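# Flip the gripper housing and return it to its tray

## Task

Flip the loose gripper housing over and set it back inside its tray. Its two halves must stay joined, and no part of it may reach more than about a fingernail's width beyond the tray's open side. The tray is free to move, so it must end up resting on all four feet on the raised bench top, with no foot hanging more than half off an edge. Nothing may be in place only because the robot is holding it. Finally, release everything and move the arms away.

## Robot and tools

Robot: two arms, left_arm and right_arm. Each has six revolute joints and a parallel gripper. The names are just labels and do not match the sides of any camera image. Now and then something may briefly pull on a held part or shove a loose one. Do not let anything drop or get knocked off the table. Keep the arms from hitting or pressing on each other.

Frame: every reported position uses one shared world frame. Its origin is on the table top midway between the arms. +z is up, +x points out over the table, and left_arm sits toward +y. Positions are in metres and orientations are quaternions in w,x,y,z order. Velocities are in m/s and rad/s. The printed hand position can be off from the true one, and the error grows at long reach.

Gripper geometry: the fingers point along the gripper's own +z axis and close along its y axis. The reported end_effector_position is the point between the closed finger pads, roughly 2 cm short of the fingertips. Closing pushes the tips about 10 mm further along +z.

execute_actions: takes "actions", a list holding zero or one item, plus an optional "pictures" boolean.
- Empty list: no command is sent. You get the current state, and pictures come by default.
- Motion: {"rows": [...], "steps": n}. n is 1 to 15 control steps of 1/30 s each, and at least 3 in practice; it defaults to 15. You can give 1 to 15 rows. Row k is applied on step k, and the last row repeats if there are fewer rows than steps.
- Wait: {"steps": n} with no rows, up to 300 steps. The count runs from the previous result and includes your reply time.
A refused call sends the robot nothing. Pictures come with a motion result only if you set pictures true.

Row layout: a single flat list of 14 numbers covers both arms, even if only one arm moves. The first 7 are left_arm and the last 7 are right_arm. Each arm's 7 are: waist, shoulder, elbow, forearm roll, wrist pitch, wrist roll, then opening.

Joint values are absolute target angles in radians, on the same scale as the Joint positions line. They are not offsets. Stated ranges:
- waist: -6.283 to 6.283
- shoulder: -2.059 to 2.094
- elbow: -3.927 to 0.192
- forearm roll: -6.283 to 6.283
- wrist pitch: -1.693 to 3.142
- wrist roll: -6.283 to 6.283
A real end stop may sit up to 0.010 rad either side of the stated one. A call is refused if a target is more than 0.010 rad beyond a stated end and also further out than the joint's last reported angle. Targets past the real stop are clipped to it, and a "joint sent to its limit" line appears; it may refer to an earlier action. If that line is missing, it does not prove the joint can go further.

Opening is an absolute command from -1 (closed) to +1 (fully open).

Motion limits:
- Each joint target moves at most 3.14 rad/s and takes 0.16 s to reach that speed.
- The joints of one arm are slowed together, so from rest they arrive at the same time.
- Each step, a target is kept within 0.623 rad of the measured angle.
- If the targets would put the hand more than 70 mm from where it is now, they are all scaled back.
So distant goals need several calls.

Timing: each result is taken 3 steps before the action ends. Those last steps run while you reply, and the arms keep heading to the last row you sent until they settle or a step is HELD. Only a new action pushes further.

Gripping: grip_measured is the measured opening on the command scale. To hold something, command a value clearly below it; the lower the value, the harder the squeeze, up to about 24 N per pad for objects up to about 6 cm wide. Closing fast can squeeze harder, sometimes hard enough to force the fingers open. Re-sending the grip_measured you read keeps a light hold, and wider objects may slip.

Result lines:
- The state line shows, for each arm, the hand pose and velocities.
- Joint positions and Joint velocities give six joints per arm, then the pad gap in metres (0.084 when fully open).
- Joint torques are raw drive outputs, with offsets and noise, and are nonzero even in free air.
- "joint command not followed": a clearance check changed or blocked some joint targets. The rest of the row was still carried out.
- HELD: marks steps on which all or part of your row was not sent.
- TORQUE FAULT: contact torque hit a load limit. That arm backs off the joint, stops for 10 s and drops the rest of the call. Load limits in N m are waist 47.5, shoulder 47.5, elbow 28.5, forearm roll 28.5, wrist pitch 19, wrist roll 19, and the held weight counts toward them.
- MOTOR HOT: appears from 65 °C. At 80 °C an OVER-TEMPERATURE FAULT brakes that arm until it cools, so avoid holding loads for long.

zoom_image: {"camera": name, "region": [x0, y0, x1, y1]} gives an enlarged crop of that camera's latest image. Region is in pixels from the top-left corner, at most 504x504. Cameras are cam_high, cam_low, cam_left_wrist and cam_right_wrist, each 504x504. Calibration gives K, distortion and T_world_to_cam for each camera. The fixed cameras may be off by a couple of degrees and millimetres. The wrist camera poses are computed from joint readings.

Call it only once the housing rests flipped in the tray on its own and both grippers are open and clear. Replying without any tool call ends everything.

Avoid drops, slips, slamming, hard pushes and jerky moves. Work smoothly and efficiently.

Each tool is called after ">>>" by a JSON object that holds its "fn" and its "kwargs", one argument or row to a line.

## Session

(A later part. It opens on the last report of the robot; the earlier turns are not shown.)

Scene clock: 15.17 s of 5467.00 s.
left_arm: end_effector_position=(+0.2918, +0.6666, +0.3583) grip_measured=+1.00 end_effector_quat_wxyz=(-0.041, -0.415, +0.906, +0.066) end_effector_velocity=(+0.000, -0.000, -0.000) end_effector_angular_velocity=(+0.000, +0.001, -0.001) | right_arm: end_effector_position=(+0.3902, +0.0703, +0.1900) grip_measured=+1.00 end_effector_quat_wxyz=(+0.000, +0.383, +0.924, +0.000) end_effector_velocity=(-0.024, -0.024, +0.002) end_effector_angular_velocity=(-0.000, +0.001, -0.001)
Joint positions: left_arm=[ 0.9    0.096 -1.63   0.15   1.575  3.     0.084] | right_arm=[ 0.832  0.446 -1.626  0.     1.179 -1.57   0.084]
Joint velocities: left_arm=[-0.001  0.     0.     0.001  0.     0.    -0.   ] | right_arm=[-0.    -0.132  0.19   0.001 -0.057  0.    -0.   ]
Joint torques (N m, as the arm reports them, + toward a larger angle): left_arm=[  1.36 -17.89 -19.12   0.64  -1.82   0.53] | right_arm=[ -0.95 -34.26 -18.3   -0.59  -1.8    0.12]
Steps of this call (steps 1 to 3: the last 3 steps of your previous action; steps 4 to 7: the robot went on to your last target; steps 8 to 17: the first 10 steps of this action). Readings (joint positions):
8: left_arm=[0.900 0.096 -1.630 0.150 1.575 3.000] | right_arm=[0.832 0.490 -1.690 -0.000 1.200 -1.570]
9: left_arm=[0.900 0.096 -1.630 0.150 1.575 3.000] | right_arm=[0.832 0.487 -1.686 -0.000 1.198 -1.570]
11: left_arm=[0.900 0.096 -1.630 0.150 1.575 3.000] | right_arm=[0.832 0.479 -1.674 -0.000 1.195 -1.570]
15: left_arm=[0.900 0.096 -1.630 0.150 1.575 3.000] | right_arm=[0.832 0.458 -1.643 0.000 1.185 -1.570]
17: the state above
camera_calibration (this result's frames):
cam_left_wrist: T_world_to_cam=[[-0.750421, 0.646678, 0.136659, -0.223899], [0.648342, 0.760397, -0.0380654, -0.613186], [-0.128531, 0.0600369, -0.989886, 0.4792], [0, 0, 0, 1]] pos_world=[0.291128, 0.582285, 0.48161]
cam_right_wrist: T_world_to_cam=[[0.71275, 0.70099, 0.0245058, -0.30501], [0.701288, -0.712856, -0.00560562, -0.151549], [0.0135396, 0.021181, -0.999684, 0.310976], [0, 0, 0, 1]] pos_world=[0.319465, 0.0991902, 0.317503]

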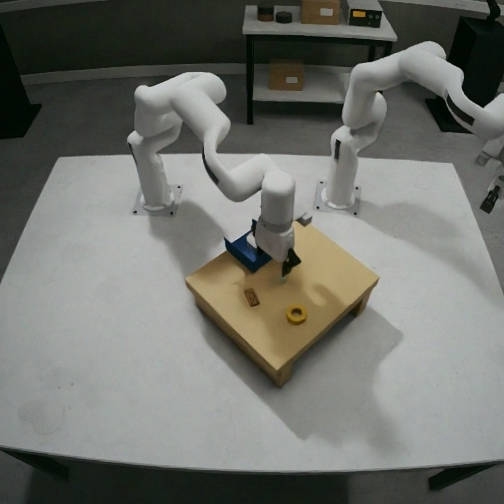

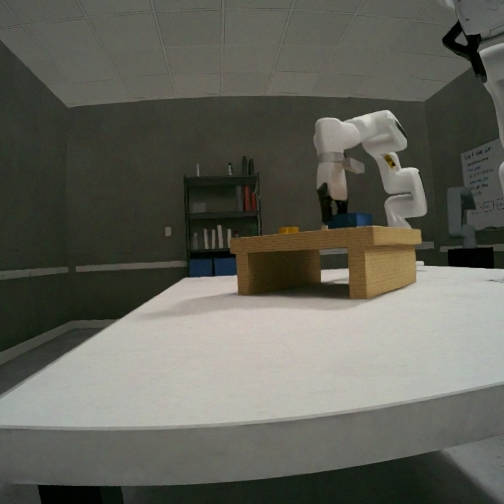

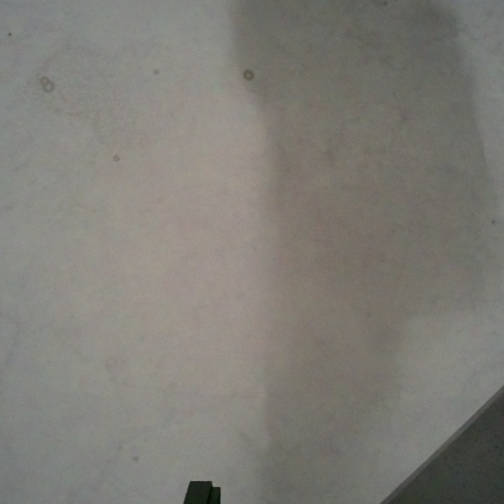

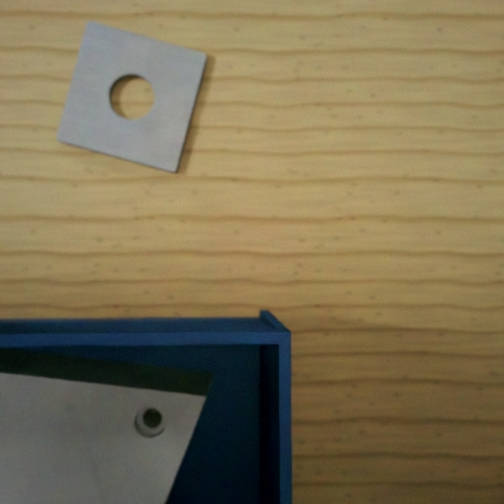

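>>> {"fn": "execute_actions", "kwargs": {
  "actions": [
    {"rows":[[0.9,0.096,-1.63,0.15,1.575,3.0,1,0.832,0.418,-1.583,0,1.165,-1.57,1],[0.9,0.096,-1.63,0.15,1.575,3.0,1,0.832,0.418,-1.583,0,1.165,-1.57,1],[0.9,0.096,-1.63,0.15,1.575,3.0,1,0.832,0.418,-1.583,0,1.165,-1.57,1],[0.9,0.096,-1.63,0.15,1.575,3.0,1,0.832,0.400,-1.557,0,1.157,-1.57,1]],"steps":12}
  ]
}}

>>> {"fn": "execute_actions", "kwargs": {
  "actions": [
    {"rows":[[0.9,0.096,-1.63,0.15,1.575,3.0,1,0.832,0.405,-1.565,0,1.16,-1.57,1],[0.9,0.096,-1.63,0.15,1.575,3.0,1,0.832,0.405,-1.565,0,1.16,-1.57,1],[0.9,0.096,-1.63,0.15,1.575,3.0,1,0.832,0.405,-1.565,0,1.16,-1.57,1],[0.9,0.096,-1.63,0.15,1.575,3.0,1,0.832,0.38,-1.68,0,1.30,-1.57,1]],"steps":15}
  ]
}}

>>> {"fn": "execute_actions", "kwargs": {
  "actions": [
    {"rows":[[0.9,0.096,-1.63,0.15,1.575,3.0,1,0.78,0.45,-2.03,0,1.58,-2.41,1]],"steps":15}
  ]
}}

>>> {"fn": "execute_actions", "kwargs": {
  "actions": [
    {"rows":[[0.9,0.096,-1.63,0.15,1.575,3.0,1,0.78,0.45,-2.03,0,1.58,-2.41,1]],"steps":10}
  ],
  "pictures": true
}}

Scene clock: 20.53 s of 5467.00 s.
left_arm: end_effector_position=(+0.2918, +0.6666, +0.3583) grip_measured=+1.00 end_effector_quat_wxyz=(-0.041, -0.415, +0.906, +0.066) end_effector_velocity=(-0.000, -0.000, -0.001) end_effector_angular_velocity=(-0.002, -0.000, +0.001) | right_arm: end_effector_position=(+0.3822, +0.0623, +0.1901) grip_measured=+1.00 end_effector_quat_wxyz=(+0.000, +0.383, +0.924, +0.000) end_effector_velocity=(-0.010, -0.010, +0.001) end_effector_angular_velocity=(+0.002, -0.002, +0.001)
Joint positions: left_arm=[ 0.9    0.096 -1.63   0.15   1.575  3.     0.084] | right_arm=[ 0.832  0.404 -1.563  0.     1.159 -1.57   0.084]
Joint velocities: left_arm=[ 0.001  0.     0.001 -0.002 -0.     0.    -0.   ] | right_arm=[ 0.001 -0.054  0.077 -0.    -0.026  0.    -0.   ]
Joint torques (N m, as the arm reports them, + toward a larger angle): left_arm=[  1.41 -17.93 -19.06   0.52  -1.85   0.42] | right_arm=[ -1.3  -34.26 -18.35  -0.05  -1.2    0.18]
Steps of this call (steps 1 to 3: the last 3 steps of your previous action; steps 4 to 30: the robot went on to your last target; steps 31 to 90: nothing new was sent; then 2.07 s passed at rest; steps 91 to 99: the first 9 steps of this action). Readings (joint positions):
91: left_arm=[0.900 0.096 -1.630 0.150 1.575 3.000] | right_arm=[0.832 0.436 -1.610 -0.000 1.174 -1.570]
92: left_arm=[0.900 0.096 -1.630 0.150 1.575 3.000] | right_arm=[0.832 0.434 -1.606 -0.000 1.172 -1.570]
94: left_arm=[0.900 0.096 -1.630 0.150 1.575 3.000] | right_arm=[0.832 0.425 -1.594 -0.000 1.169 -1.570]
98: left_arm=[0.900 0.096 -1.630 0.150 1.575 3.000] | right_arm=[0.832 0.406 -1.566 0.000 1.160 -1.570]
99: the state above

Scene clock: 21.03 s of 5467.00 s.
left_arm: end_effector_position=(+0.2918, +0.6666, +0.3583) grip_measured=+1.00 end_effector_quat_wxyz=(-0.041, -0.415, +0.906, +0.066) end_effector_velocity=(-0.000, +0.001, +0.001) end_effector_angular_velocity=(+0.003, -0.001, +0.001) | right_arm: end_effector_position=(+0.3841, +0.0641, +0.2443) grip_measured=+1.00 end_effector_quat_wxyz=(+0.003, +0.383, +0.924, +0.006) end_effector_velocity=(-0.015, -0.014, +0.021) end_effector_angular_velocity=(-0.060, +0.061, +0.000)
Joint positions: left_arm=[ 0.9    0.096 -1.63   0.15   1.575  3.     0.084] | right_arm=[ 0.832  0.377 -1.677 -0.     1.286 -1.57   0.084]
Joint velocities: left_arm=[ 0.001 -0.    -0.001  0.001 -0.002 -0.     0.   ] | right_arm=[ 0.001 -0.003 -0.074  0.001  0.163  0.    -0.   ]
Joint torques (N m, as the arm reports them, + toward a larger angle): left_arm=[  1.02 -17.35 -19.11   0.66  -1.75   0.44] | right_arm=[ -0.64 -26.23 -14.08  -0.35  -0.97   0.13]
Steps of this call (steps 1 to 3: the last 3 steps of your previous action; steps 4 to 15: the first 12 steps of this action). Readings (joint positions):
4: left_arm=[0.900 0.096 -1.630 0.150 1.575 3.000] | right_arm=[0.832 0.401 -1.558 0.000 1.158 -1.570]
5: left_arm=[0.900 0.096 -1.630 0.150 1.575 3.000] | right_arm=[0.832 0.402 -1.559 0.000 1.158 -1.570]
7: left_arm=[0.900 0.096 -1.630 0.150 1.575 3.000] | right_arm=[0.832 0.403 -1.562 0.000 1.159 -1.570]
11: left_arm=[0.900 0.096 -1.630 0.150 1.575 3.000] | right_arm=[0.832 0.394 -1.623 0.000 1.237 -1.570]
15: the state above

Scene clock: 21.53 s of 5467.00 s.
left_arm: end_effector_position=(+0.2918, +0.6666, +0.3583) grip_measured=+1.00 end_effector_quat_wxyz=(-0.041, -0.415, +0.906, +0.066) end_effector_velocity=(-0.000, +0.000, +0.000) end_effector_angular_velocity=(+0.000, -0.000, +0.000) | right_arm: end_effector_position=(+0.4072, +0.0496, +0.3186) grip_measured=+1.00 end_effector_quat_wxyz=(+0.002, +0.085, +0.996, +0.003) end_effector_velocity=(+0.031, -0.044, +0.144) end_effector_angular_velocity=(-0.022, +0.004, +1.831)
Joint positions: left_arm=[ 0.9    0.096 -1.63   0.15   1.575  3.     0.084] | right_arm=[ 0.787  0.437 -1.978 -0.     1.534 -2.232  0.084]
Joint velocities: left_arm=[ 0.  0. -0.  0. -0. -0.  0.] | right_arm=[-0.091  0.126 -0.609  0.     0.5   -1.922 -0.   ]
Joint torques (N m, as the arm reports them, + toward a larger angle): left_arm=[  1.54 -17.71 -19.07   0.61  -1.7    0.47] | right_arm=[  1.82 -31.51 -14.12  -0.26  -1.26   0.95]
Steps of this call (steps 1 to 3: the last 3 steps of your previous action; steps 4 to 15: the first 12 steps of this action). Readings (joint positions):
4: left_arm=[0.900 0.096 -1.630 0.150 1.575 3.000] | right_arm=[0.832 0.381 -1.676 0.000 1.298 -1.570]
5: left_arm=[0.900 0.096 -1.630 0.150 1.575 3.000] | right_arm=[0.832 0.382 -1.679 0.000 1.301 -1.576]
7: left_arm=[0.900 0.096 -1.630 0.150 1.575 3.000] | right_arm=[0.828 0.389 -1.705 0.000 1.325 -1.625]
11: left_arm=[0.900 0.096 -1.630 0.150 1.575 3.000] | right_arm=[0.806 0.416 -1.852 -0.000 1.438 -1.903]
15: the state above

Scene clock: 21.87 s of 5467.00 s.
left_arm: end_effector_position=(+0.2918, +0.6666, +0.3583) grip_measured=+1.00 end_effector_quat_wxyz=(-0.041, -0.415, +0.906, +0.066) end_effector_velocity=(+0.000, -0.001, -0.000) end_effector_angular_velocity=(-0.002, -0.000, -0.001) | right_arm: end_effector_position=(+0.4085, +0.0456, +0.3280) grip_measured=+1.00 end_effector_quat_wxyz=(-0.001, +0.001, +1.000, -0.001) end_effector_velocity=(+0.002, -0.000, +0.010) end_effector_angular_velocity=(+0.010, -0.011, +0.038)
Joint positions: left_arm=[ 0.9    0.096 -1.63   0.15   1.575  3.     0.084] | right_arm=[ 0.781  0.45  -2.028  0.     1.579 -2.406  0.084]
Joint velocities: left_arm=[-0.001  0.     0.    -0.001  0.     0.     0.   ] | right_arm=[-0.002 -0.003 -0.02   0.     0.009 -0.04  -0.   ]
Joint torques (N m, as the arm reports them, + toward a larger angle): left_arm=[  1.25 -17.64 -19.11   0.76  -1.74   0.51] | right_arm=[ -0.77 -35.36 -17.35  -0.41  -1.34   0.3 ]
Steps of this call (steps 1 to 3: the last 3 steps of your previous action; steps 4 to 10: the first 7 steps of this action). Readings (joint positions):
4: left_arm=[0.900 0.096 -1.630 0.150 1.575 3.000] | right_arm=[0.781 0.447 -2.019 -0.000 1.571 -2.374]
5: left_arm=[0.900 0.096 -1.630 0.150 1.575 3.000] | right_arm=[0.781 0.448 -2.022 0.000 1.574 -2.386]
7: left_arm=[0.900 0.096 -1.630 0.150 1.575 3.000] | right_arm=[0.781 0.450 -2.025 0.000 1.577 -2.399]
10: the state above
camera_calibration (this result's frames):
cam_left_wrist: T_world_to_cam=[[-0.750421, 0.646678, 0.136659, -0.223898], [0.648342, 0.760397, -0.0380655, -0.613186], [-0.128531, 0.0600368, -0.989886, 0.4792], [0, 0, 0, 1]] pos_world=[0.291128, 0.582285, 0.48161]
cam_right_wrist: T_world_to_cam=[[0.00910307, 0.999688, 0.0232787, -0.0299343], [0.999936, -0.00894289, -0.00697581, -0.334806], [-0.00676545, 0.0233407, -0.999705, 0.457333], [0, 0, 0, 1]] pos_world=[0.338151, 0.0162564, 0.455559]

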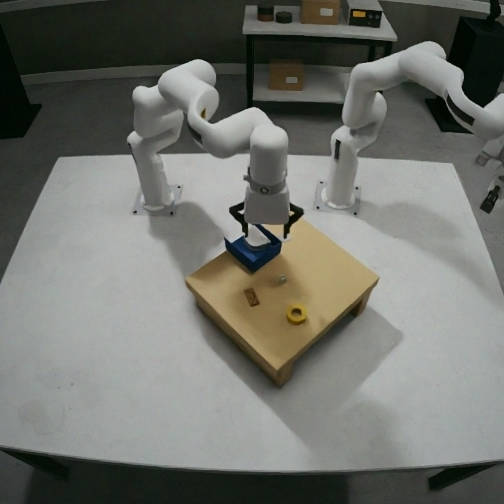

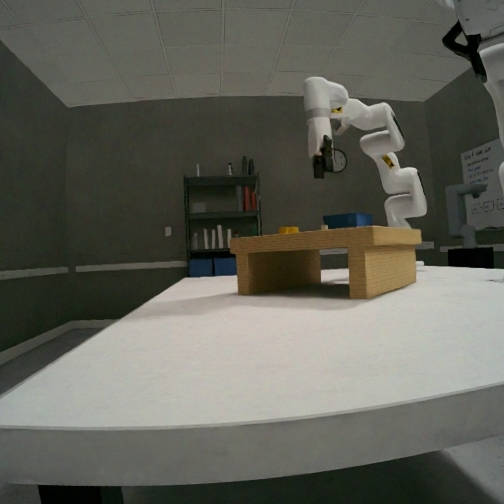

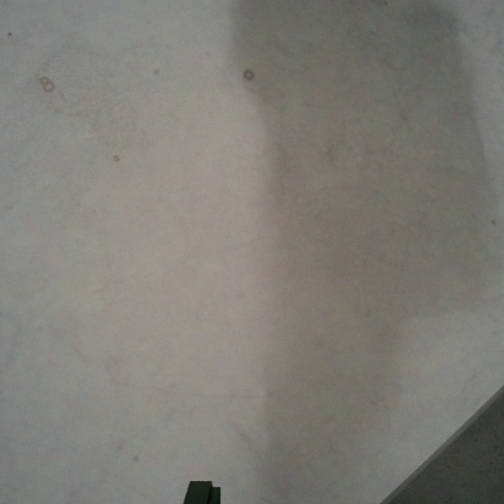

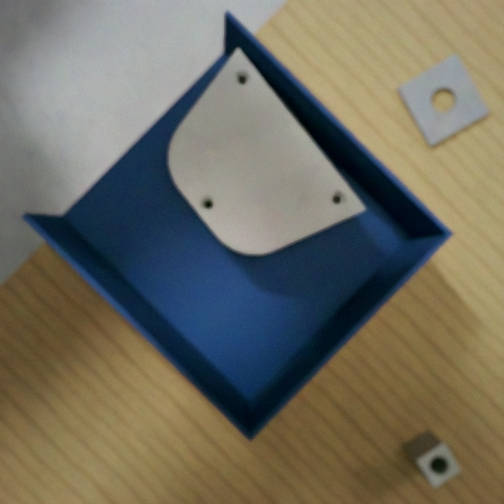

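>>> {"fn": "execute_actions", "kwargs": {
  "actions": [
    {"rows":[[0.9,0.096,-1.63,0.15,1.575,3.0,1,0.839,0.17,-1.42,0,1.25,-3.018,1]],"steps":15}
  ]
}}

>>> {"fn": "execute_actions", "kwargs": {
  "actions": [
    {"rows":[[0.9,0.096,-1.63,0.15,1.575,3.0,1,0.839,0.180,-1.355,0,1.175,-3.018,1]],"steps":15}
  ],
  "pictures": true
}}

>>> {"fn": "zoom_image", "kwargs": {
  "camera": "cam_high",
  "region": [230,190,310,270]
}}

Scene clock: 23.20 s of 5467.00 s.
left_arm: end_effector_position=(+0.2918, +0.6666, +0.3583) grip_measured=+1.00 end_effector_quat_wxyz=(-0.041, -0.415, +0.906, +0.066) end_effector_velocity=(+0.001, -0.000, +0.000) end_effector_angular_velocity=(+0.000, -0.001, -0.001) | right_arm: end_effector_position=(+0.3499, +0.0303, +0.2627) grip_measured=+1.00 end_effector_quat_wxyz=(-0.002, -0.285, +0.959, -0.001) end_effector_velocity=(-0.139, -0.064, -0.148) end_effector_angular_velocity=(-0.014, +0.019, +1.117)
Joint positions: left_arm=[ 0.9    0.096 -1.63   0.15   1.575  3.     0.084] | right_arm=[ 0.832  0.208 -1.5    0.     1.297 -2.934  0.084]
Joint velocities: left_arm=[-0.001  0.    -0.    -0.    -0.001  0.    -0.   ] | right_arm=[ 0.1   -0.473  1.041 -0.001 -0.545 -1.017 -0.   ]
Joint torques (N m, as the arm reports them, + toward a larger angle): left_arm=[  1.35 -17.72 -19.15   0.7   -1.79   0.47] | right_arm=[ -4.56 -26.21 -24.44  -0.5   -1.59   0.94]
Steps of this call (steps 1 to 3: the last 3 steps of your previous action; steps 4 to 15: the robot went on to your last target; steps 16 to 28: nothing new was sent; steps 29 to 40: the first 12 steps of this action). Readings (joint positions):
29: left_arm=[0.900 0.096 -1.630 0.150 1.575 3.000] | right_arm=[0.780 0.450 -2.030 -0.000 1.580 -2.410]
30: left_arm=[0.900 0.096 -1.630 0.150 1.575 3.000] | right_arm=[0.780 0.448 -2.025 -0.000 1.576 -2.416]
32: left_arm=[0.900 0.096 -1.630 0.150 1.575 3.000] | right_arm=[0.784 0.426 -1.978 -0.000 1.550 -2.465]
36: left_arm=[0.900 0.096 -1.630 0.150 1.575 3.000] | right_arm=[0.810 0.309 -1.724 0.000 1.415 -2.715]
40: the state above

Scene clock: 23.70 s of 5467.00 s.
left_arm: end_effector_position=(+0.2918, +0.6666, +0.3583) grip_measured=+1.00 end_effector_quat_wxyz=(-0.041, -0.415, +0.906, +0.066) end_effector_velocity=(-0.000, +0.000, +0.000) end_effector_angular_velocity=(+0.000, -0.000, +0.001) | right_arm: end_effector_position=(+0.3401, +0.0252, +0.2264) grip_measured=+1.00 end_effector_quat_wxyz=(+0.001, -0.328, +0.945, +0.000) end_effector_velocity=(+0.002, +0.004, +0.004) end_effector_angular_velocity=(+0.019, -0.019, +0.006)
Joint positions: left_arm=[ 0.9    0.096 -1.63   0.15   1.575  3.     0.084] | right_arm=[ 0.839  0.18  -1.358 -0.     1.177 -3.018  0.084]
Joint velocities: left_arm=[ 0.001  0.    -0.001  0.     0.    -0.    -0.   ] | right_arm=[ 0.002 -0.01   0.008 -0.    -0.024 -0.004  0.   ]
Joint torques (N m, as the arm reports them, + toward a larger angle): left_arm=[  1.47 -17.69 -19.21   0.82  -1.85   0.4 ] | right_arm=[ -0.85 -29.58 -17.79  -0.69  -1.4    0.07]
Steps of this call (steps 1 to 3: the last 3 steps of your previous action; steps 4 to 15: the first 12 steps of this action). Readings (joint positions):
4: left_arm=[0.900 0.096 -1.630 0.150 1.575 3.000] | right_arm=[0.838 0.178 -1.436 0.000 1.259 -3.001]
5: left_arm=[0.900 0.096 -1.630 0.150 1.575 3.000] | right_arm=[0.838 0.176 -1.428 -0.000 1.250 -3.006]
7: left_arm=[0.900 0.096 -1.630 0.150 1.575 3.000] | right_arm=[0.838 0.175 -1.399 -0.000 1.216 -3.012]
11: left_arm=[0.900 0.096 -1.630 0.150 1.575 3.000] | right_arm=[0.839 0.182 -1.360 0.000 1.184 -3.017]
15: the state above
camera_calibration (this result's frames):
cam_left_wrist: T_world_to_cam=[[-0.750421, 0.646678, 0.136659, -0.223899], [0.648342, 0.760397, -0.0380653, -0.613186], [-0.128531, 0.0600369, -0.989887, 0.4792], [0, 0, 0, 1]] pos_world=[0.291128, 0.582285, 0.48161]
cam_right_wrist: T_world_to_cam=[[-0.613524, 0.789292, 0.024628, 0.21019], [0.78946, 0.613787, -0.00426197, -0.212057], [-0.0184803, 0.016828, -0.999688, 0.360001], [0, 0, 0, 1]] pos_world=[0.30302, -0.0418017, 0.353808]

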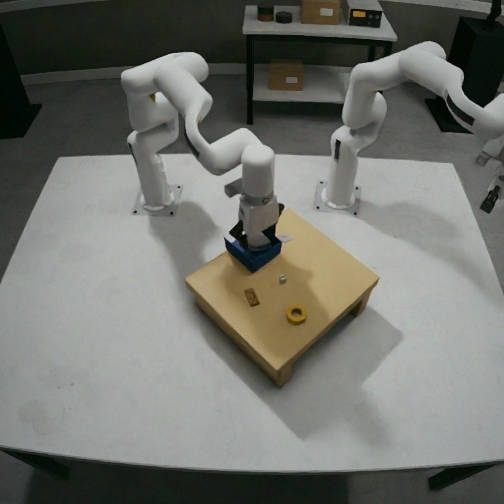

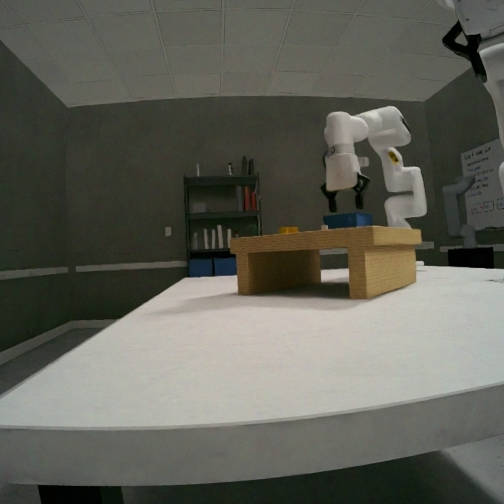

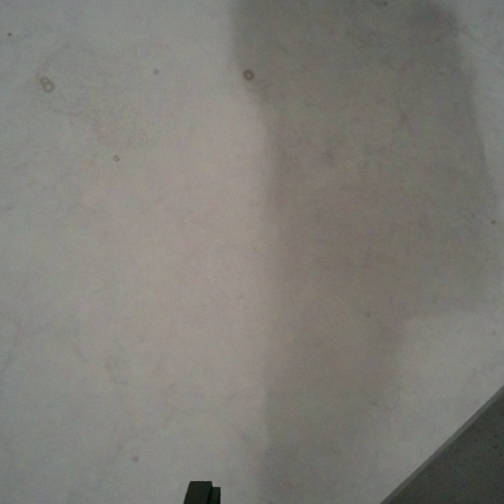

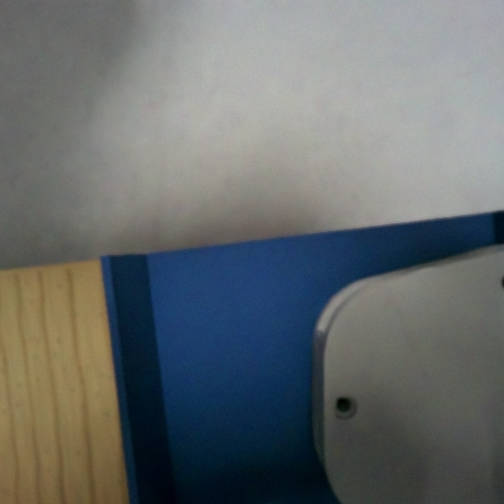

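Region (230, 190, 310, 270) of cam_high's 504x504 image, scaled by 6.300, with more detail than that image has.

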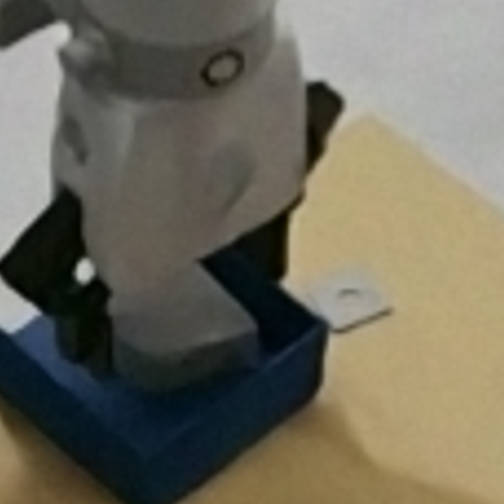

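>>> {"fn": "execute_actions", "kwargs": {
  "actions": [
    {"rows":[[0.9,0.096,-1.63,0.15,1.575,3.0,1,0.831,0.200,-1.382,0,1.182,-3.026,1],[0.9,0.096,-1.63,0.15,1.575,3.0,1,0.831,0.200,-1.382,0,1.182,-3.026,1],[0.9,0.096,-1.63,0.15,1.575,3.0,1,0.831,0.200,-1.382,0,1.182,-3.026,1],[0.9,0.096,-1.63,0.15,1.575,3.0,1,0.831,0.200,-1.382,0,1.182,-3.026,1],[0.9,0.096,-1.63,0.15,1.575,3.0,1,0.831,0.200,-1.382,0,1.182,-3.026,1],[0.9,0.096,-1.63,0.15,1.575,3.0,1,0.831,0.209,-1.357,0,1.148,-3.026,1],[0.9,0.096,-1.63,0.15,1.575,3.0,1,0.831,0.209,-1.357,0,1.148,-3.026,1],[0.9,0.096,-1.63,0.15,1.575,3.0,1,0.831,0.218,-1.333,0,1.115,-3.026,1]],"steps":15}
  ],
  "pictures": true
}}

>>> {"fn": "zoom_image", "kwargs": {
  "camera": "cam_high",
  "region": [230,190,310,270]
}}

Scene clock: 25.33 s of 5467.00 s.
left_arm: end_effector_position=(+0.2918, +0.6666, +0.3583) grip_measured=+1.00 end_effector_quat_wxyz=(-0.041, -0.415, +0.906, +0.066) end_effector_velocity=(-0.001, +0.001, +0.000) end_effector_angular_velocity=(+0.001, +0.000, +0.002) | right_arm: end_effector_position=(+0.3464, +0.0259, +0.2048) grip_measured=+1.00 end_effector_quat_wxyz=(-0.001, -0.328, +0.945, -0.001) end_effector_velocity=(+0.017, +0.016, -0.036) end_effector_angular_velocity=(+0.055, -0.049, -0.003)
Joint positions: left_arm=[ 0.9    0.096 -1.63   0.15   1.575  3.     0.084] | right_arm=[ 0.831  0.215 -1.342  0.     1.129 -3.026  0.084]
Joint velocities: left_arm=[ 0.002 -0.    -0.     0.001  0.    -0.    -0.   ] | right_arm=[-0.004  0.048  0.058  0.005 -0.18  -0.003  0.   ]
Joint torques (N m, as the arm reports them, + toward a larger angle): left_arm=[  1.11 -17.95 -19.31   0.68  -1.72   0.45] | right_arm=[ -0.77 -32.15 -16.9   -0.54  -0.56   0.28]
Steps of this call (steps 1 to 3: the last 3 steps of your previous action; steps 4 to 15: the robot went on to your last target; steps 16 to 37: nothing new was sent; steps 38 to 49: the first 12 steps of this action). Readings (joint positions):
38: left_arm=[0.900 0.096 -1.630 0.150 1.575 3.000] | right_arm=[0.839 0.180 -1.355 0.000 1.175 -3.018]
39: left_arm=[0.900 0.096 -1.630 0.150 1.575 3.000] | right_arm=[0.838 0.183 -1.359 0.000 1.176 -3.019]
41: left_arm=[0.900 0.096 -1.630 0.150 1.575 3.000] | right_arm=[0.835 0.191 -1.371 0.000 1.179 -3.023]
45: left_arm=[0.900 0.096 -1.630 0.150 1.575 3.000] | right_arm=[0.831 0.201 -1.372 -0.000 1.168 -3.025]
49: the state above
camera_calibration (this result's frames):
cam_left_wrist: T_world_to_cam=[[-0.750421, 0.646678, 0.136659, -0.223898], [0.648342, 0.760397, -0.0380654, -0.613186], [-0.128531, 0.0600369, -0.989887, 0.4792], [0, 0, 0, 1]] pos_world=[0.291128, 0.582285, 0.48161]
cam_right_wrist: T_world_to_cam=[[-0.613882, 0.789026, 0.024226, 0.214312], [0.789112, 0.614197, -0.00806099, -0.216627], [-0.0212399, 0.0141686, -0.999674, 0.339481], [0, 0, 0, 1]] pos_world=[0.309716, -0.0408564, 0.332433]

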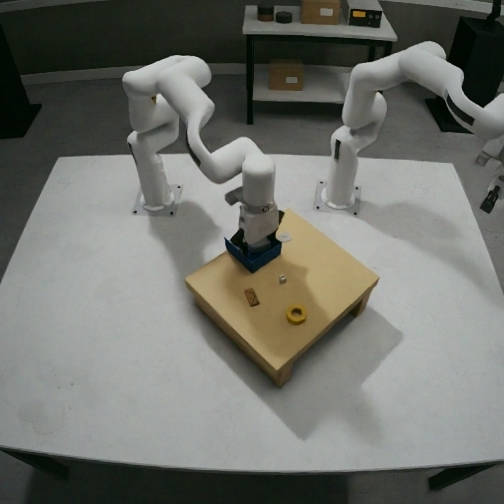

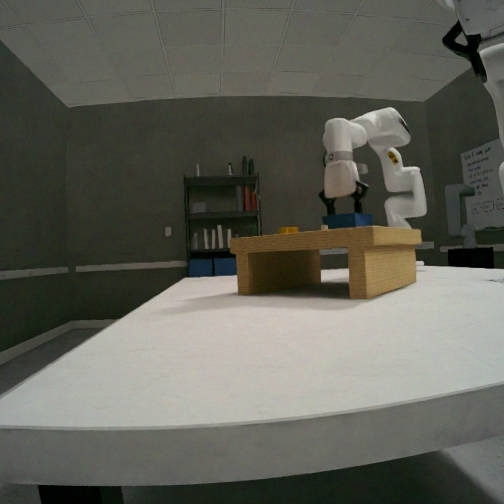

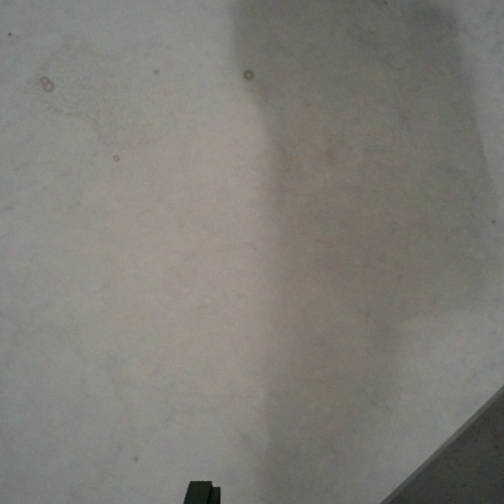

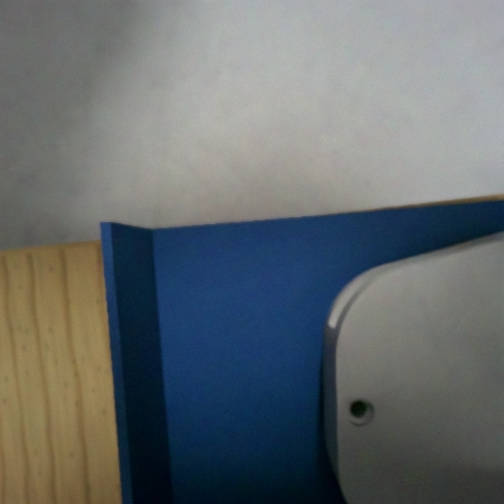

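Region (230, 190, 310, 270) of cam_high's 504x504 image, scaled by 6.300, with more detail than that image has.

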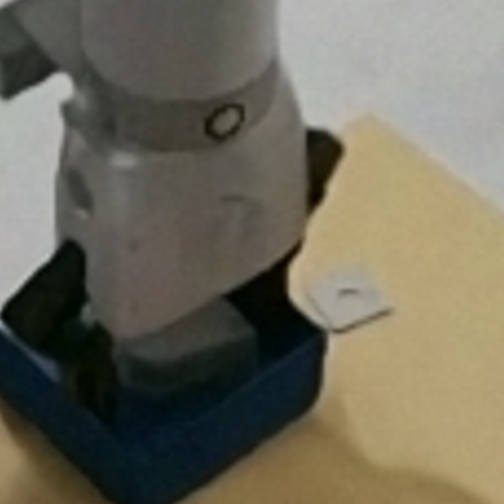

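Past the wall top. Continue down.

>>> {"fn": "execute_actions", "kwargs": {
  "actions": [
    {"rows":[[0.9,0.096,-1.63,0.15,1.575,3.0,1,0.831,0.227,-1.316,0,1.089,-3.026,1],[0.9,0.096,-1.63,0.15,1.575,3.0,1,0.831,0.227,-1.316,0,1.089,-3.026,1],[0.9,0.096,-1.63,0.15,1.575,3.0,1,0.831,0.227,-1.316,0,1.089,-3.026,1],[0.9,0.096,-1.63,0.15,1.575,3.0,1,0.831,0.227,-1.316,0,1.089,-3.026,1],[0.9,0.096,-1.63,0.15,1.575,3.0,1,0.831,0.227,-1.316,0,1.089,-3.026,1],[0.9,0.096,-1.63,0.15,1.575,3.0,1,0.831,0.233,-1.304,0,1.071,-3.026,1]],"steps":14}
  ],
  "pictures": true
}}

>>> {"fn": "zoom_image", "kwargs": {
  "camera": "cam_high",
  "region": [230,190,310,270]
}}

Scene clock: 25.83 s of 5467.00 s.
left_arm: end_effector_position=(+0.2918, +0.6666, +0.3583) grip_measured=+1.00 end_effector_quat_wxyz=(-0.041, -0.415, +0.906, +0.066) end_effector_velocity=(+0.000, +0.001, +0.001) end_effector_angular_velocity=(+0.002, -0.001, -0.001) | right_arm: end_effector_position=(+0.3530, +0.0322, +0.2021) grip_measured=+1.00 end_effector_quat_wxyz=(+0.017, -0.328, +0.945, +0.008) end_effector_velocity=(+0.005, +0.006, +0.001) end_effector_angular_velocity=(+0.027, -0.026, +0.000)
Joint positions: left_arm=[ 0.9    0.096 -1.63   0.15   1.575  3.     0.084] | right_arm=[ 0.831  0.217 -1.328 -0.     1.074 -3.026  0.084]
Joint velocities: left_arm=[ 0.     0.    -0.002  0.001 -0.     0.     0.   ] | right_arm=[ 0.    -0.003  0.011  0.001 -0.045 -0.     0.   ]
Joint torques (N m, as the arm reports them, + toward a larger angle): left_arm=[  1.12 -17.54 -19.13   0.67  -1.85   0.53] | right_arm=[-0.33  9.1   4.06  0.07 -0.08  0.14]
Steps of this call (steps 1 to 3: the last 3 steps of your previous action; step 4: the robot went on to your last target; steps 5 to 15: the first 11 steps of this action). Readings (joint positions):
5: left_arm=[0.900 0.096 -1.630 0.150 1.575 3.000] | right_arm=[0.831 0.214 -1.339 0.000 1.116 -3.026]
6: left_arm=[0.900 0.096 -1.630 0.150 1.575 3.000] | right_arm=[0.831 0.215 -1.337 -0.000 1.112 -3.026]
8: left_arm=[0.900 0.096 -1.630 0.150 1.575 3.000] | right_arm=[0.831 0.216 -1.333 -0.000 1.100 -3.026]
12: left_arm=[0.900 0.096 -1.630 0.150 1.575 3.000] | right_arm=[0.831 0.217 -1.329 -0.000 1.083 -3.026]
15: the state above
camera_calibration (this result's frames):
cam_left_wrist: T_world_to_cam=[[-0.750421, 0.646678, 0.136659, -0.223899], [0.648342, 0.760397, -0.0380655, -0.613186], [-0.128531, 0.0600368, -0.989886, 0.4792], [0, 0, 0, 1]] pos_world=[0.291128, 0.582285, 0.48161]
cam_right_wrist: T_world_to_cam=[[-0.61462, 0.788302, 0.0286723, 0.212832], [0.788795, 0.613885, 0.0307845, -0.233436], [0.00666602, 0.0415374, -0.999115, 0.326025], [0, 0, 0, 1]] pos_world=[0.312771, -0.0380149, 0.32682]

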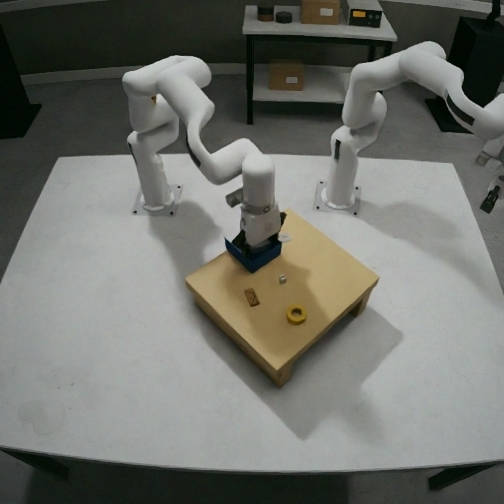

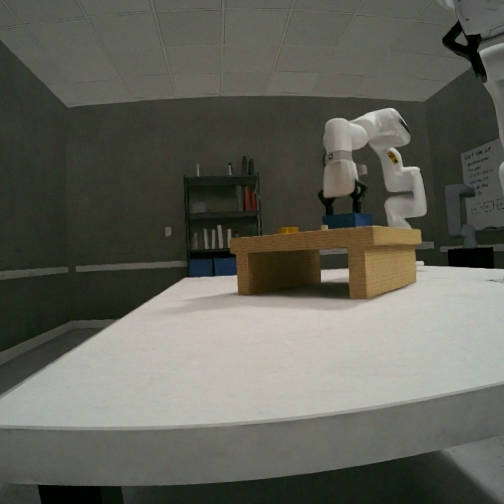

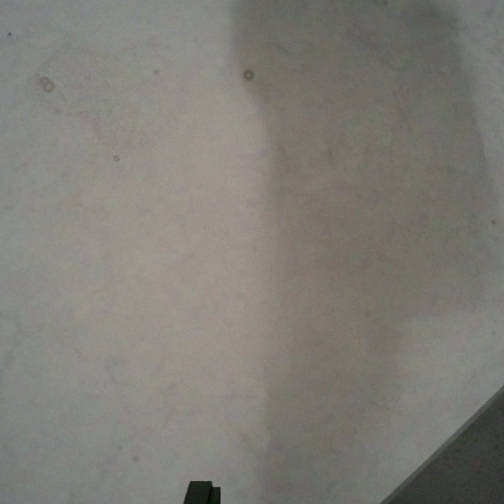

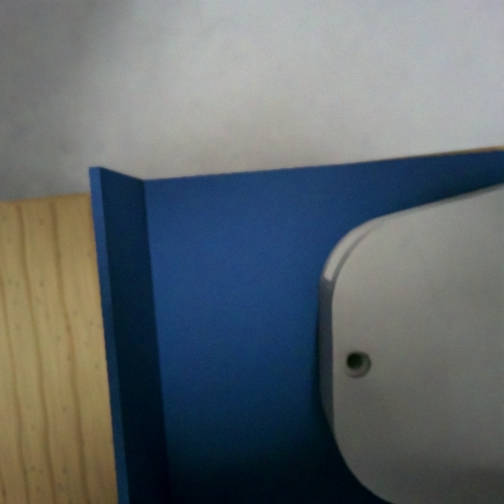

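Region (230, 190, 310, 270) of cam_high's 504x504 image, scaled by 6.300, with more detail than that image has.

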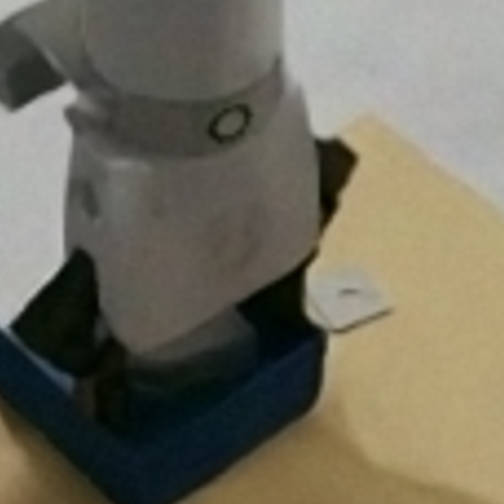

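>>> {"fn": "execute_actions", "kwargs": {
  "actions": [
    {"rows":[[0.9,0.096,-1.63,0.15,1.575,3.0,1,0.831,0.202,-1.382,0,1.18,-3.026,1],[0.9,0.096,-1.63,0.15,1.575,3.0,1,0.831,0.202,-1.382,0,1.18,-3.026,1],[0.9,0.096,-1.63,0.15,1.575,3.0,1,0.831,0.202,-1.382,0,1.18,-3.026,1],[0.9,0.096,-1.63,0.15,1.575,3.0,1,0.831,0.202,-1.382,0,1.18,-3.026,1],[0.9,0.096,-1.63,0.15,1.575,3.0,1,0.831,0.202,-1.382,0,1.18,-3.026,1],[0.9,0.096,-1.63,0.15,1.575,3.0,1,0.831,0.202,-1.382,0,1.18,-3.026,1],[0.9,0.096,-1.63,0.15,1.575,3.0,1,0.851,0.204,-1.385,0,1.181,-3.007,0.5]],"steps":15}
  ]
}}

>>> {"fn": "execute_actions", "kwargs": {
  "actions": [
    {"rows":[[0.9,0.096,-1.63,0.15,1.575,3.0,1,0.851,0.204,-1.385,0,1.181,-3.007,0.5],[0.9,0.096,-1.63,0.15,1.575,3.0,1,0.851,0.204,-1.385,0,1.181,-3.007,0.5],[0.9,0.096,-1.63,0.15,1.575,3.0,1,0.851,0.204,-1.385,0,1.181,-3.007,0.5],[0.9,0.096,-1.63,0.15,1.575,3.0,1,0.851,0.213,-1.36,0,1.147,-3.007,0.5],[0.9,0.096,-1.63,0.15,1.575,3.0,1,0.851,0.213,-1.36,0,1.147,-3.007,0.5],[0.9,0.096,-1.63,0.15,1.575,3.0,1,0.851,0.213,-1.36,0,1.147,-3.007,0.5],[0.9,0.096,-1.63,0.15,1.575,3.0,1,0.851,0.222,-1.336,0,1.114,-3.007,0.5],[0.9,0.096,-1.63,0.15,1.575,3.0,1,0.851,0.222,-1.336,0,1.114,-3.007,0.5],[0.9,0.096,-1.63,0.15,1.575,3.0,1,0.851,0.222,-1.336,0,1.114,-3.007,0.5],[0.9,0.096,-1.63,0.15,1.575,3.0,1,0.851,0.231,-1.319,0,1.088,-3.007,0.5]],"steps":15}
  ],
  "pictures": true
}}

>>> {"fn": "zoom_image", "kwargs": {
  "camera": "cam_high",
  "region": [230,190,310,270]
}}

Scene clock: 26.73 s of 5467.00 s.
left_arm: end_effector_position=(+0.2918, +0.6666, +0.3583) grip_measured=+1.00 end_effector_quat_wxyz=(-0.041, -0.415, +0.906, +0.066) end_effector_velocity=(+0.000, -0.000, +0.000) end_effector_angular_velocity=(-0.001, -0.001, -0.000) | right_arm: end_effector_position=(+0.3399, +0.0323, +0.2212) grip_measured=+0.50 end_effector_quat_wxyz=(-0.003, -0.329, +0.944, -0.001) end_effector_velocity=(-0.013, +0.023, +0.023) end_effector_angular_velocity=(+0.020, -0.021, +0.004)
Joint positions: left_arm=[ 0.9    0.096 -1.63   0.15   1.575  3.     0.084] | right_arm=[ 0.848  0.207 -1.38   0.     1.179 -3.011  0.065]
Joint velocities: left_arm=[-0.     0.    -0.    -0.001  0.001 -0.     0.   ] | right_arm=[ 0.048 -0.013 -0.042 -0.001  0.026  0.044 -0.005]
Joint torques (N m, as the arm reports them, + toward a larger angle): left_arm=[  1.32 -17.56 -19.32   0.79  -1.77   0.45] | right_arm=[ -3.05 -30.32 -17.51  -0.4   -1.5    0.25]
Steps of this call (steps 1 to 3: the last 3 steps of your previous action; steps 4 to 15: the robot went on to your last target; steps 16 to 27: the first 12 steps of this action). Readings (joint positions):
16: left_arm=[0.900 0.096 -1.630 0.150 1.575 3.000] | right_arm=[0.831 0.217 -1.327 -0.000 1.071 -3.026]
17: left_arm=[0.900 0.096 -1.630 0.150 1.575 3.000] | right_arm=[0.831 0.216 -1.329 -0.000 1.076 -3.026]
19: left_arm=[0.900 0.096 -1.630 0.150 1.575 3.000] | right_arm=[0.831 0.216 -1.343 0.000 1.115 -3.026]
23: left_arm=[0.900 0.096 -1.630 0.150 1.575 3.000] | right_arm=[0.834 0.210 -1.367 0.000 1.170 -3.023]
27: the state above

Scene clock: 27.23 s of 5467.00 s.
left_arm: end_effector_position=(+0.2918, +0.6666, +0.3583) grip_measured=+1.00 end_effector_quat_wxyz=(-0.041, -0.415, +0.906, +0.066) end_effector_velocity=(-0.000, +0.000, -0.000) end_effector_angular_velocity=(+0.000, +0.001, +0.001) | right_arm: end_effector_position=(+0.3408, +0.0355, +0.2012) grip_measured=+0.50 end_effector_quat_wxyz=(+0.002, -0.329, +0.944, +0.001) end_effector_velocity=(-0.004, -0.006, -0.148) end_effector_angular_velocity=(-0.020, +0.053, -0.034)
Joint positions: left_arm=[ 0.9    0.096 -1.63   0.15   1.575  3.     0.084] | right_arm=[ 0.851  0.221 -1.338  0.     1.112 -3.007  0.065]
Joint velocities: left_arm=[ 0.     0.     0.001  0.001 -0.    -0.001  0.   ] | right_arm=[-0.011  0.135  0.243  0.027 -0.327  0.011  0.019]
Joint torques (N m, as the arm reports them, + toward a larger angle): left_arm=[  1.55 -17.64 -19.16   0.53  -1.77   0.48] | right_arm=[ -0.3  -29.21 -16.49  -1.25   0.57  -0.21]
Steps of this call (steps 1 to 3: the last 3 steps of your previous action; steps 4 to 15: the first 12 steps of this action). Readings (joint positions):
4: left_arm=[0.900 0.096 -1.630 0.150 1.575 3.000] | right_arm=[0.850 0.206 -1.383 0.000 1.181 -3.008]
5: left_arm=[0.900 0.096 -1.630 0.150 1.575 3.000] | right_arm=[0.851 0.205 -1.383 0.000 1.181 -3.008]
7: left_arm=[0.900 0.096 -1.630 0.150 1.575 3.000] | right_arm=[0.851 0.205 -1.384 0.000 1.181 -3.007]
11: left_arm=[0.900 0.096 -1.630 0.150 1.575 3.000] | right_arm=[0.851 0.211 -1.364 -0.000 1.152 -3.007]
15: the state above
camera_calibration (this result's frames):
cam_left_wrist: T_world_to_cam=[[-0.750421, 0.646678, 0.136659, -0.223899], [0.648342, 0.760397, -0.0380655, -0.613186], [-0.128531, 0.0600368, -0.989886, 0.4792], [0, 0, 0, 1]] pos_world=[0.291128, 0.582285, 0.48161]
cam_right_wrist: T_world_to_cam=[[-0.614926, 0.788173, 0.0254834, 0.203472], [0.788424, 0.615133, -0.0003423, -0.219482], [-0.0159455, 0.0198812, -0.999675, 0.333674], [0, 0, 0, 1]] pos_world=[0.303485, -0.0319951, 0.328305]

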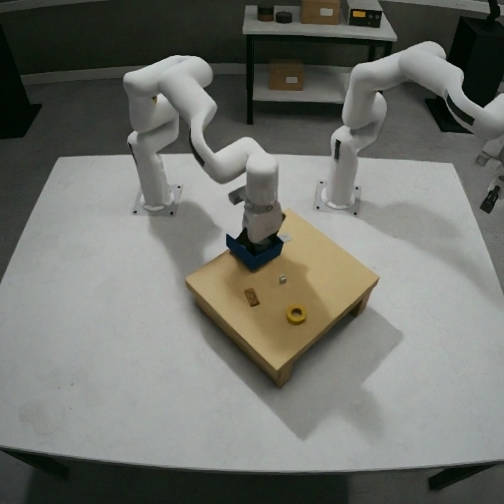

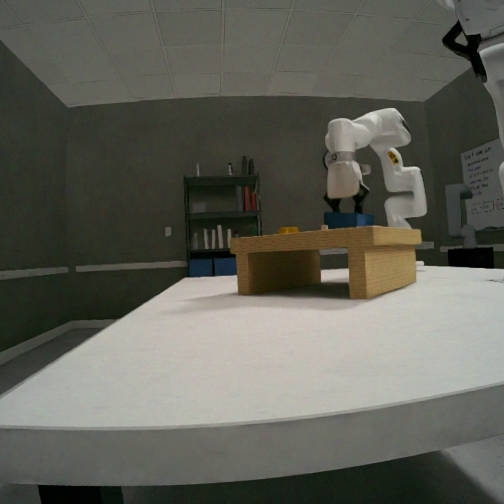

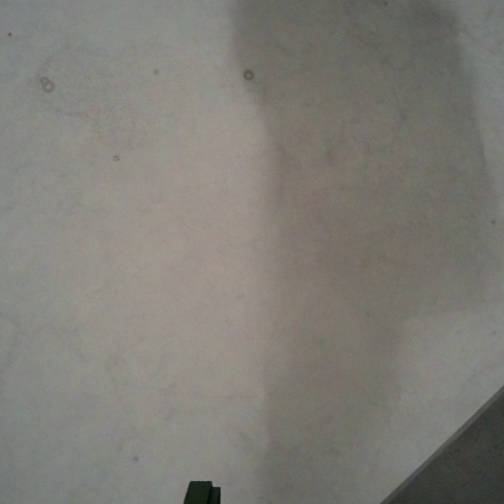

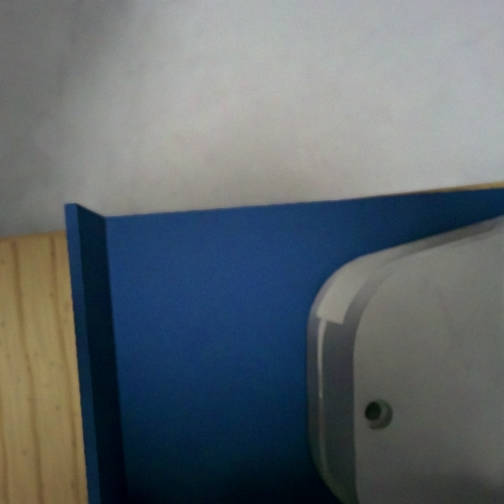

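Region (230, 190, 310, 270) of cam_high's 504x504 image, scaled by 6.300, with more detail than that image has.

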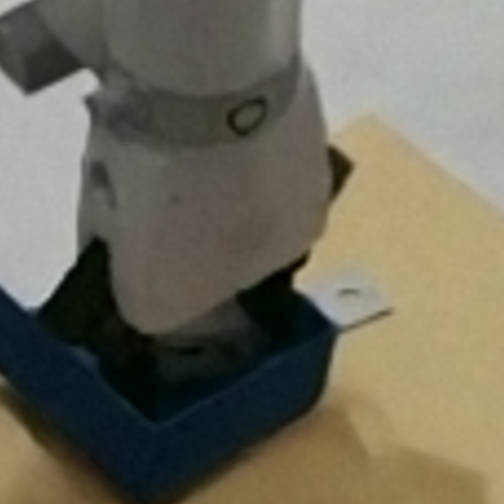

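>>> {"fn": "execute_actions", "kwargs": {
  "actions": [
    {"rows":[[0.9,0.096,-1.63,0.15,1.575,3.0,1,0.851,0.231,-1.319,0,1.088,-3.007,0.5]],"steps":8}
  ],
  "pictures": true
}}

>>> {"fn": "zoom_image", "kwargs": {
  "camera": "cam_high",
  "region": [230,190,310,270]
}}

Scene clock: 27.50 s of 5467.00 s.
left_arm: end_effector_position=(+0.2918, +0.6666, +0.3583) grip_measured=+1.00 end_effector_quat_wxyz=(-0.041, -0.415, +0.906, +0.066) end_effector_velocity=(-0.001, +0.001, +0.000) end_effector_angular_velocity=(-0.000, -0.000, +0.002) | right_arm: end_effector_position=(+0.3419, +0.0383, +0.1981) grip_measured=+0.51 end_effector_quat_wxyz=(+0.007, -0.329, +0.944, +0.005) end_effector_velocity=(+0.004, +0.001, -0.000) end_effector_angular_velocity=(+0.003, -0.008, -0.001)
Joint positions: left_arm=[ 0.9    0.096 -1.63   0.15   1.575  3.     0.084] | right_arm=[ 0.853  0.224 -1.33   0.002  1.089 -3.007  0.065]
Joint velocities: left_arm=[ 0.002  0.    -0.    -0.    -0.    -0.     0.   ] | right_arm=[-0.002  0.006 -0.007 -0.004 -0.007  0.     0.   ]
Joint torques (N m, as the arm reports them, + toward a larger angle): left_arm=[  1.41 -17.75 -19.22   0.71  -1.83   0.55] | right_arm=[-9.35 -0.86 -0.78 -2.91 -0.1   0.4 ]
Steps of this call (steps 1 to 3: the last 3 steps of your previous action; steps 4 to 8: the first 5 steps of this action). Readings (joint positions):
4: left_arm=[0.900 0.096 -1.630 0.150 1.575 3.000] | right_arm=[0.853 0.223 -1.331 0.002 1.092 -3.007]
5: left_arm=[0.900 0.096 -1.630 0.150 1.575 3.000] | right_arm=[0.853 0.223 -1.330 0.002 1.091 -3.007]
7: left_arm=[0.900 0.096 -1.630 0.150 1.575 3.000] | right_arm=[0.853 0.224 -1.330 0.002 1.089 -3.007]
8: the state above
camera_calibration (this result's frames):
cam_left_wrist: T_world_to_cam=[[-0.750421, 0.646678, 0.136659, -0.223898], [0.648342, 0.760397, -0.0380653, -0.613186], [-0.128531, 0.060037, -0.989887, 0.4792], [0, 0, 0, 1]] pos_world=[0.291128, 0.582285, 0.48161]
cam_right_wrist: T_world_to_cam=[[-0.616072, 0.787174, 0.0285146, 0.201817], [0.787643, 0.616027, 0.0113531, -0.224176], [-0.00862891, 0.0294536, -0.999529, 0.327607], [0, 0, 0, 1]] pos_world=[0.303732, -0.0304157, 0.324243]

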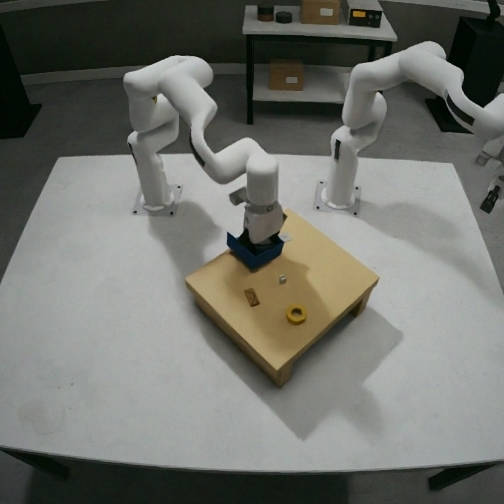

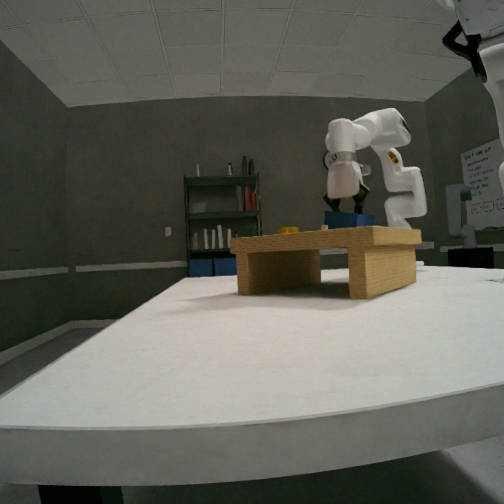

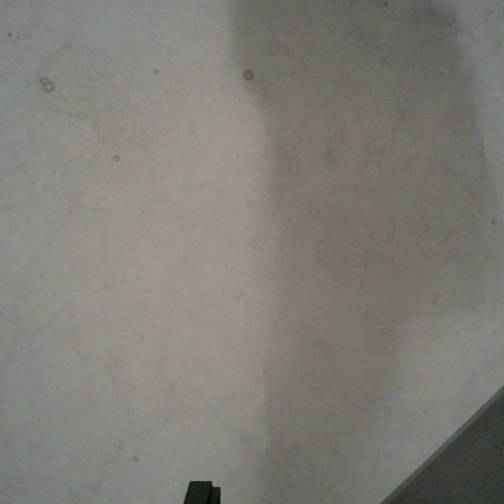

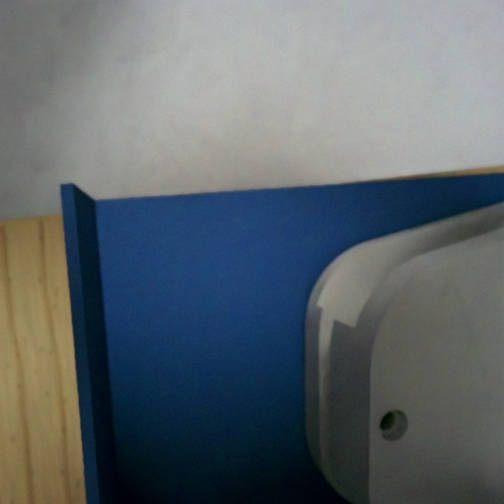

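Region (230, 190, 310, 270) of cam_high's 504x504 image, scaled by 6.300, with more detail than that image has.

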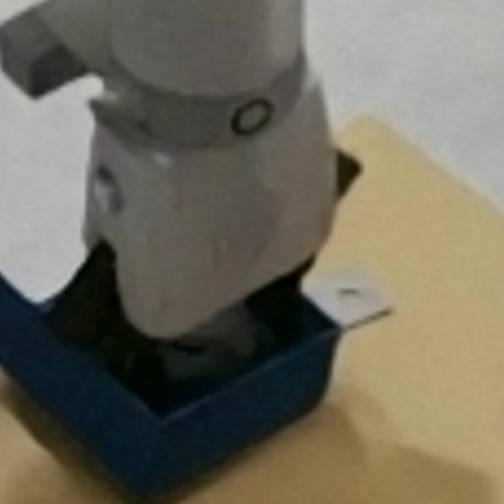

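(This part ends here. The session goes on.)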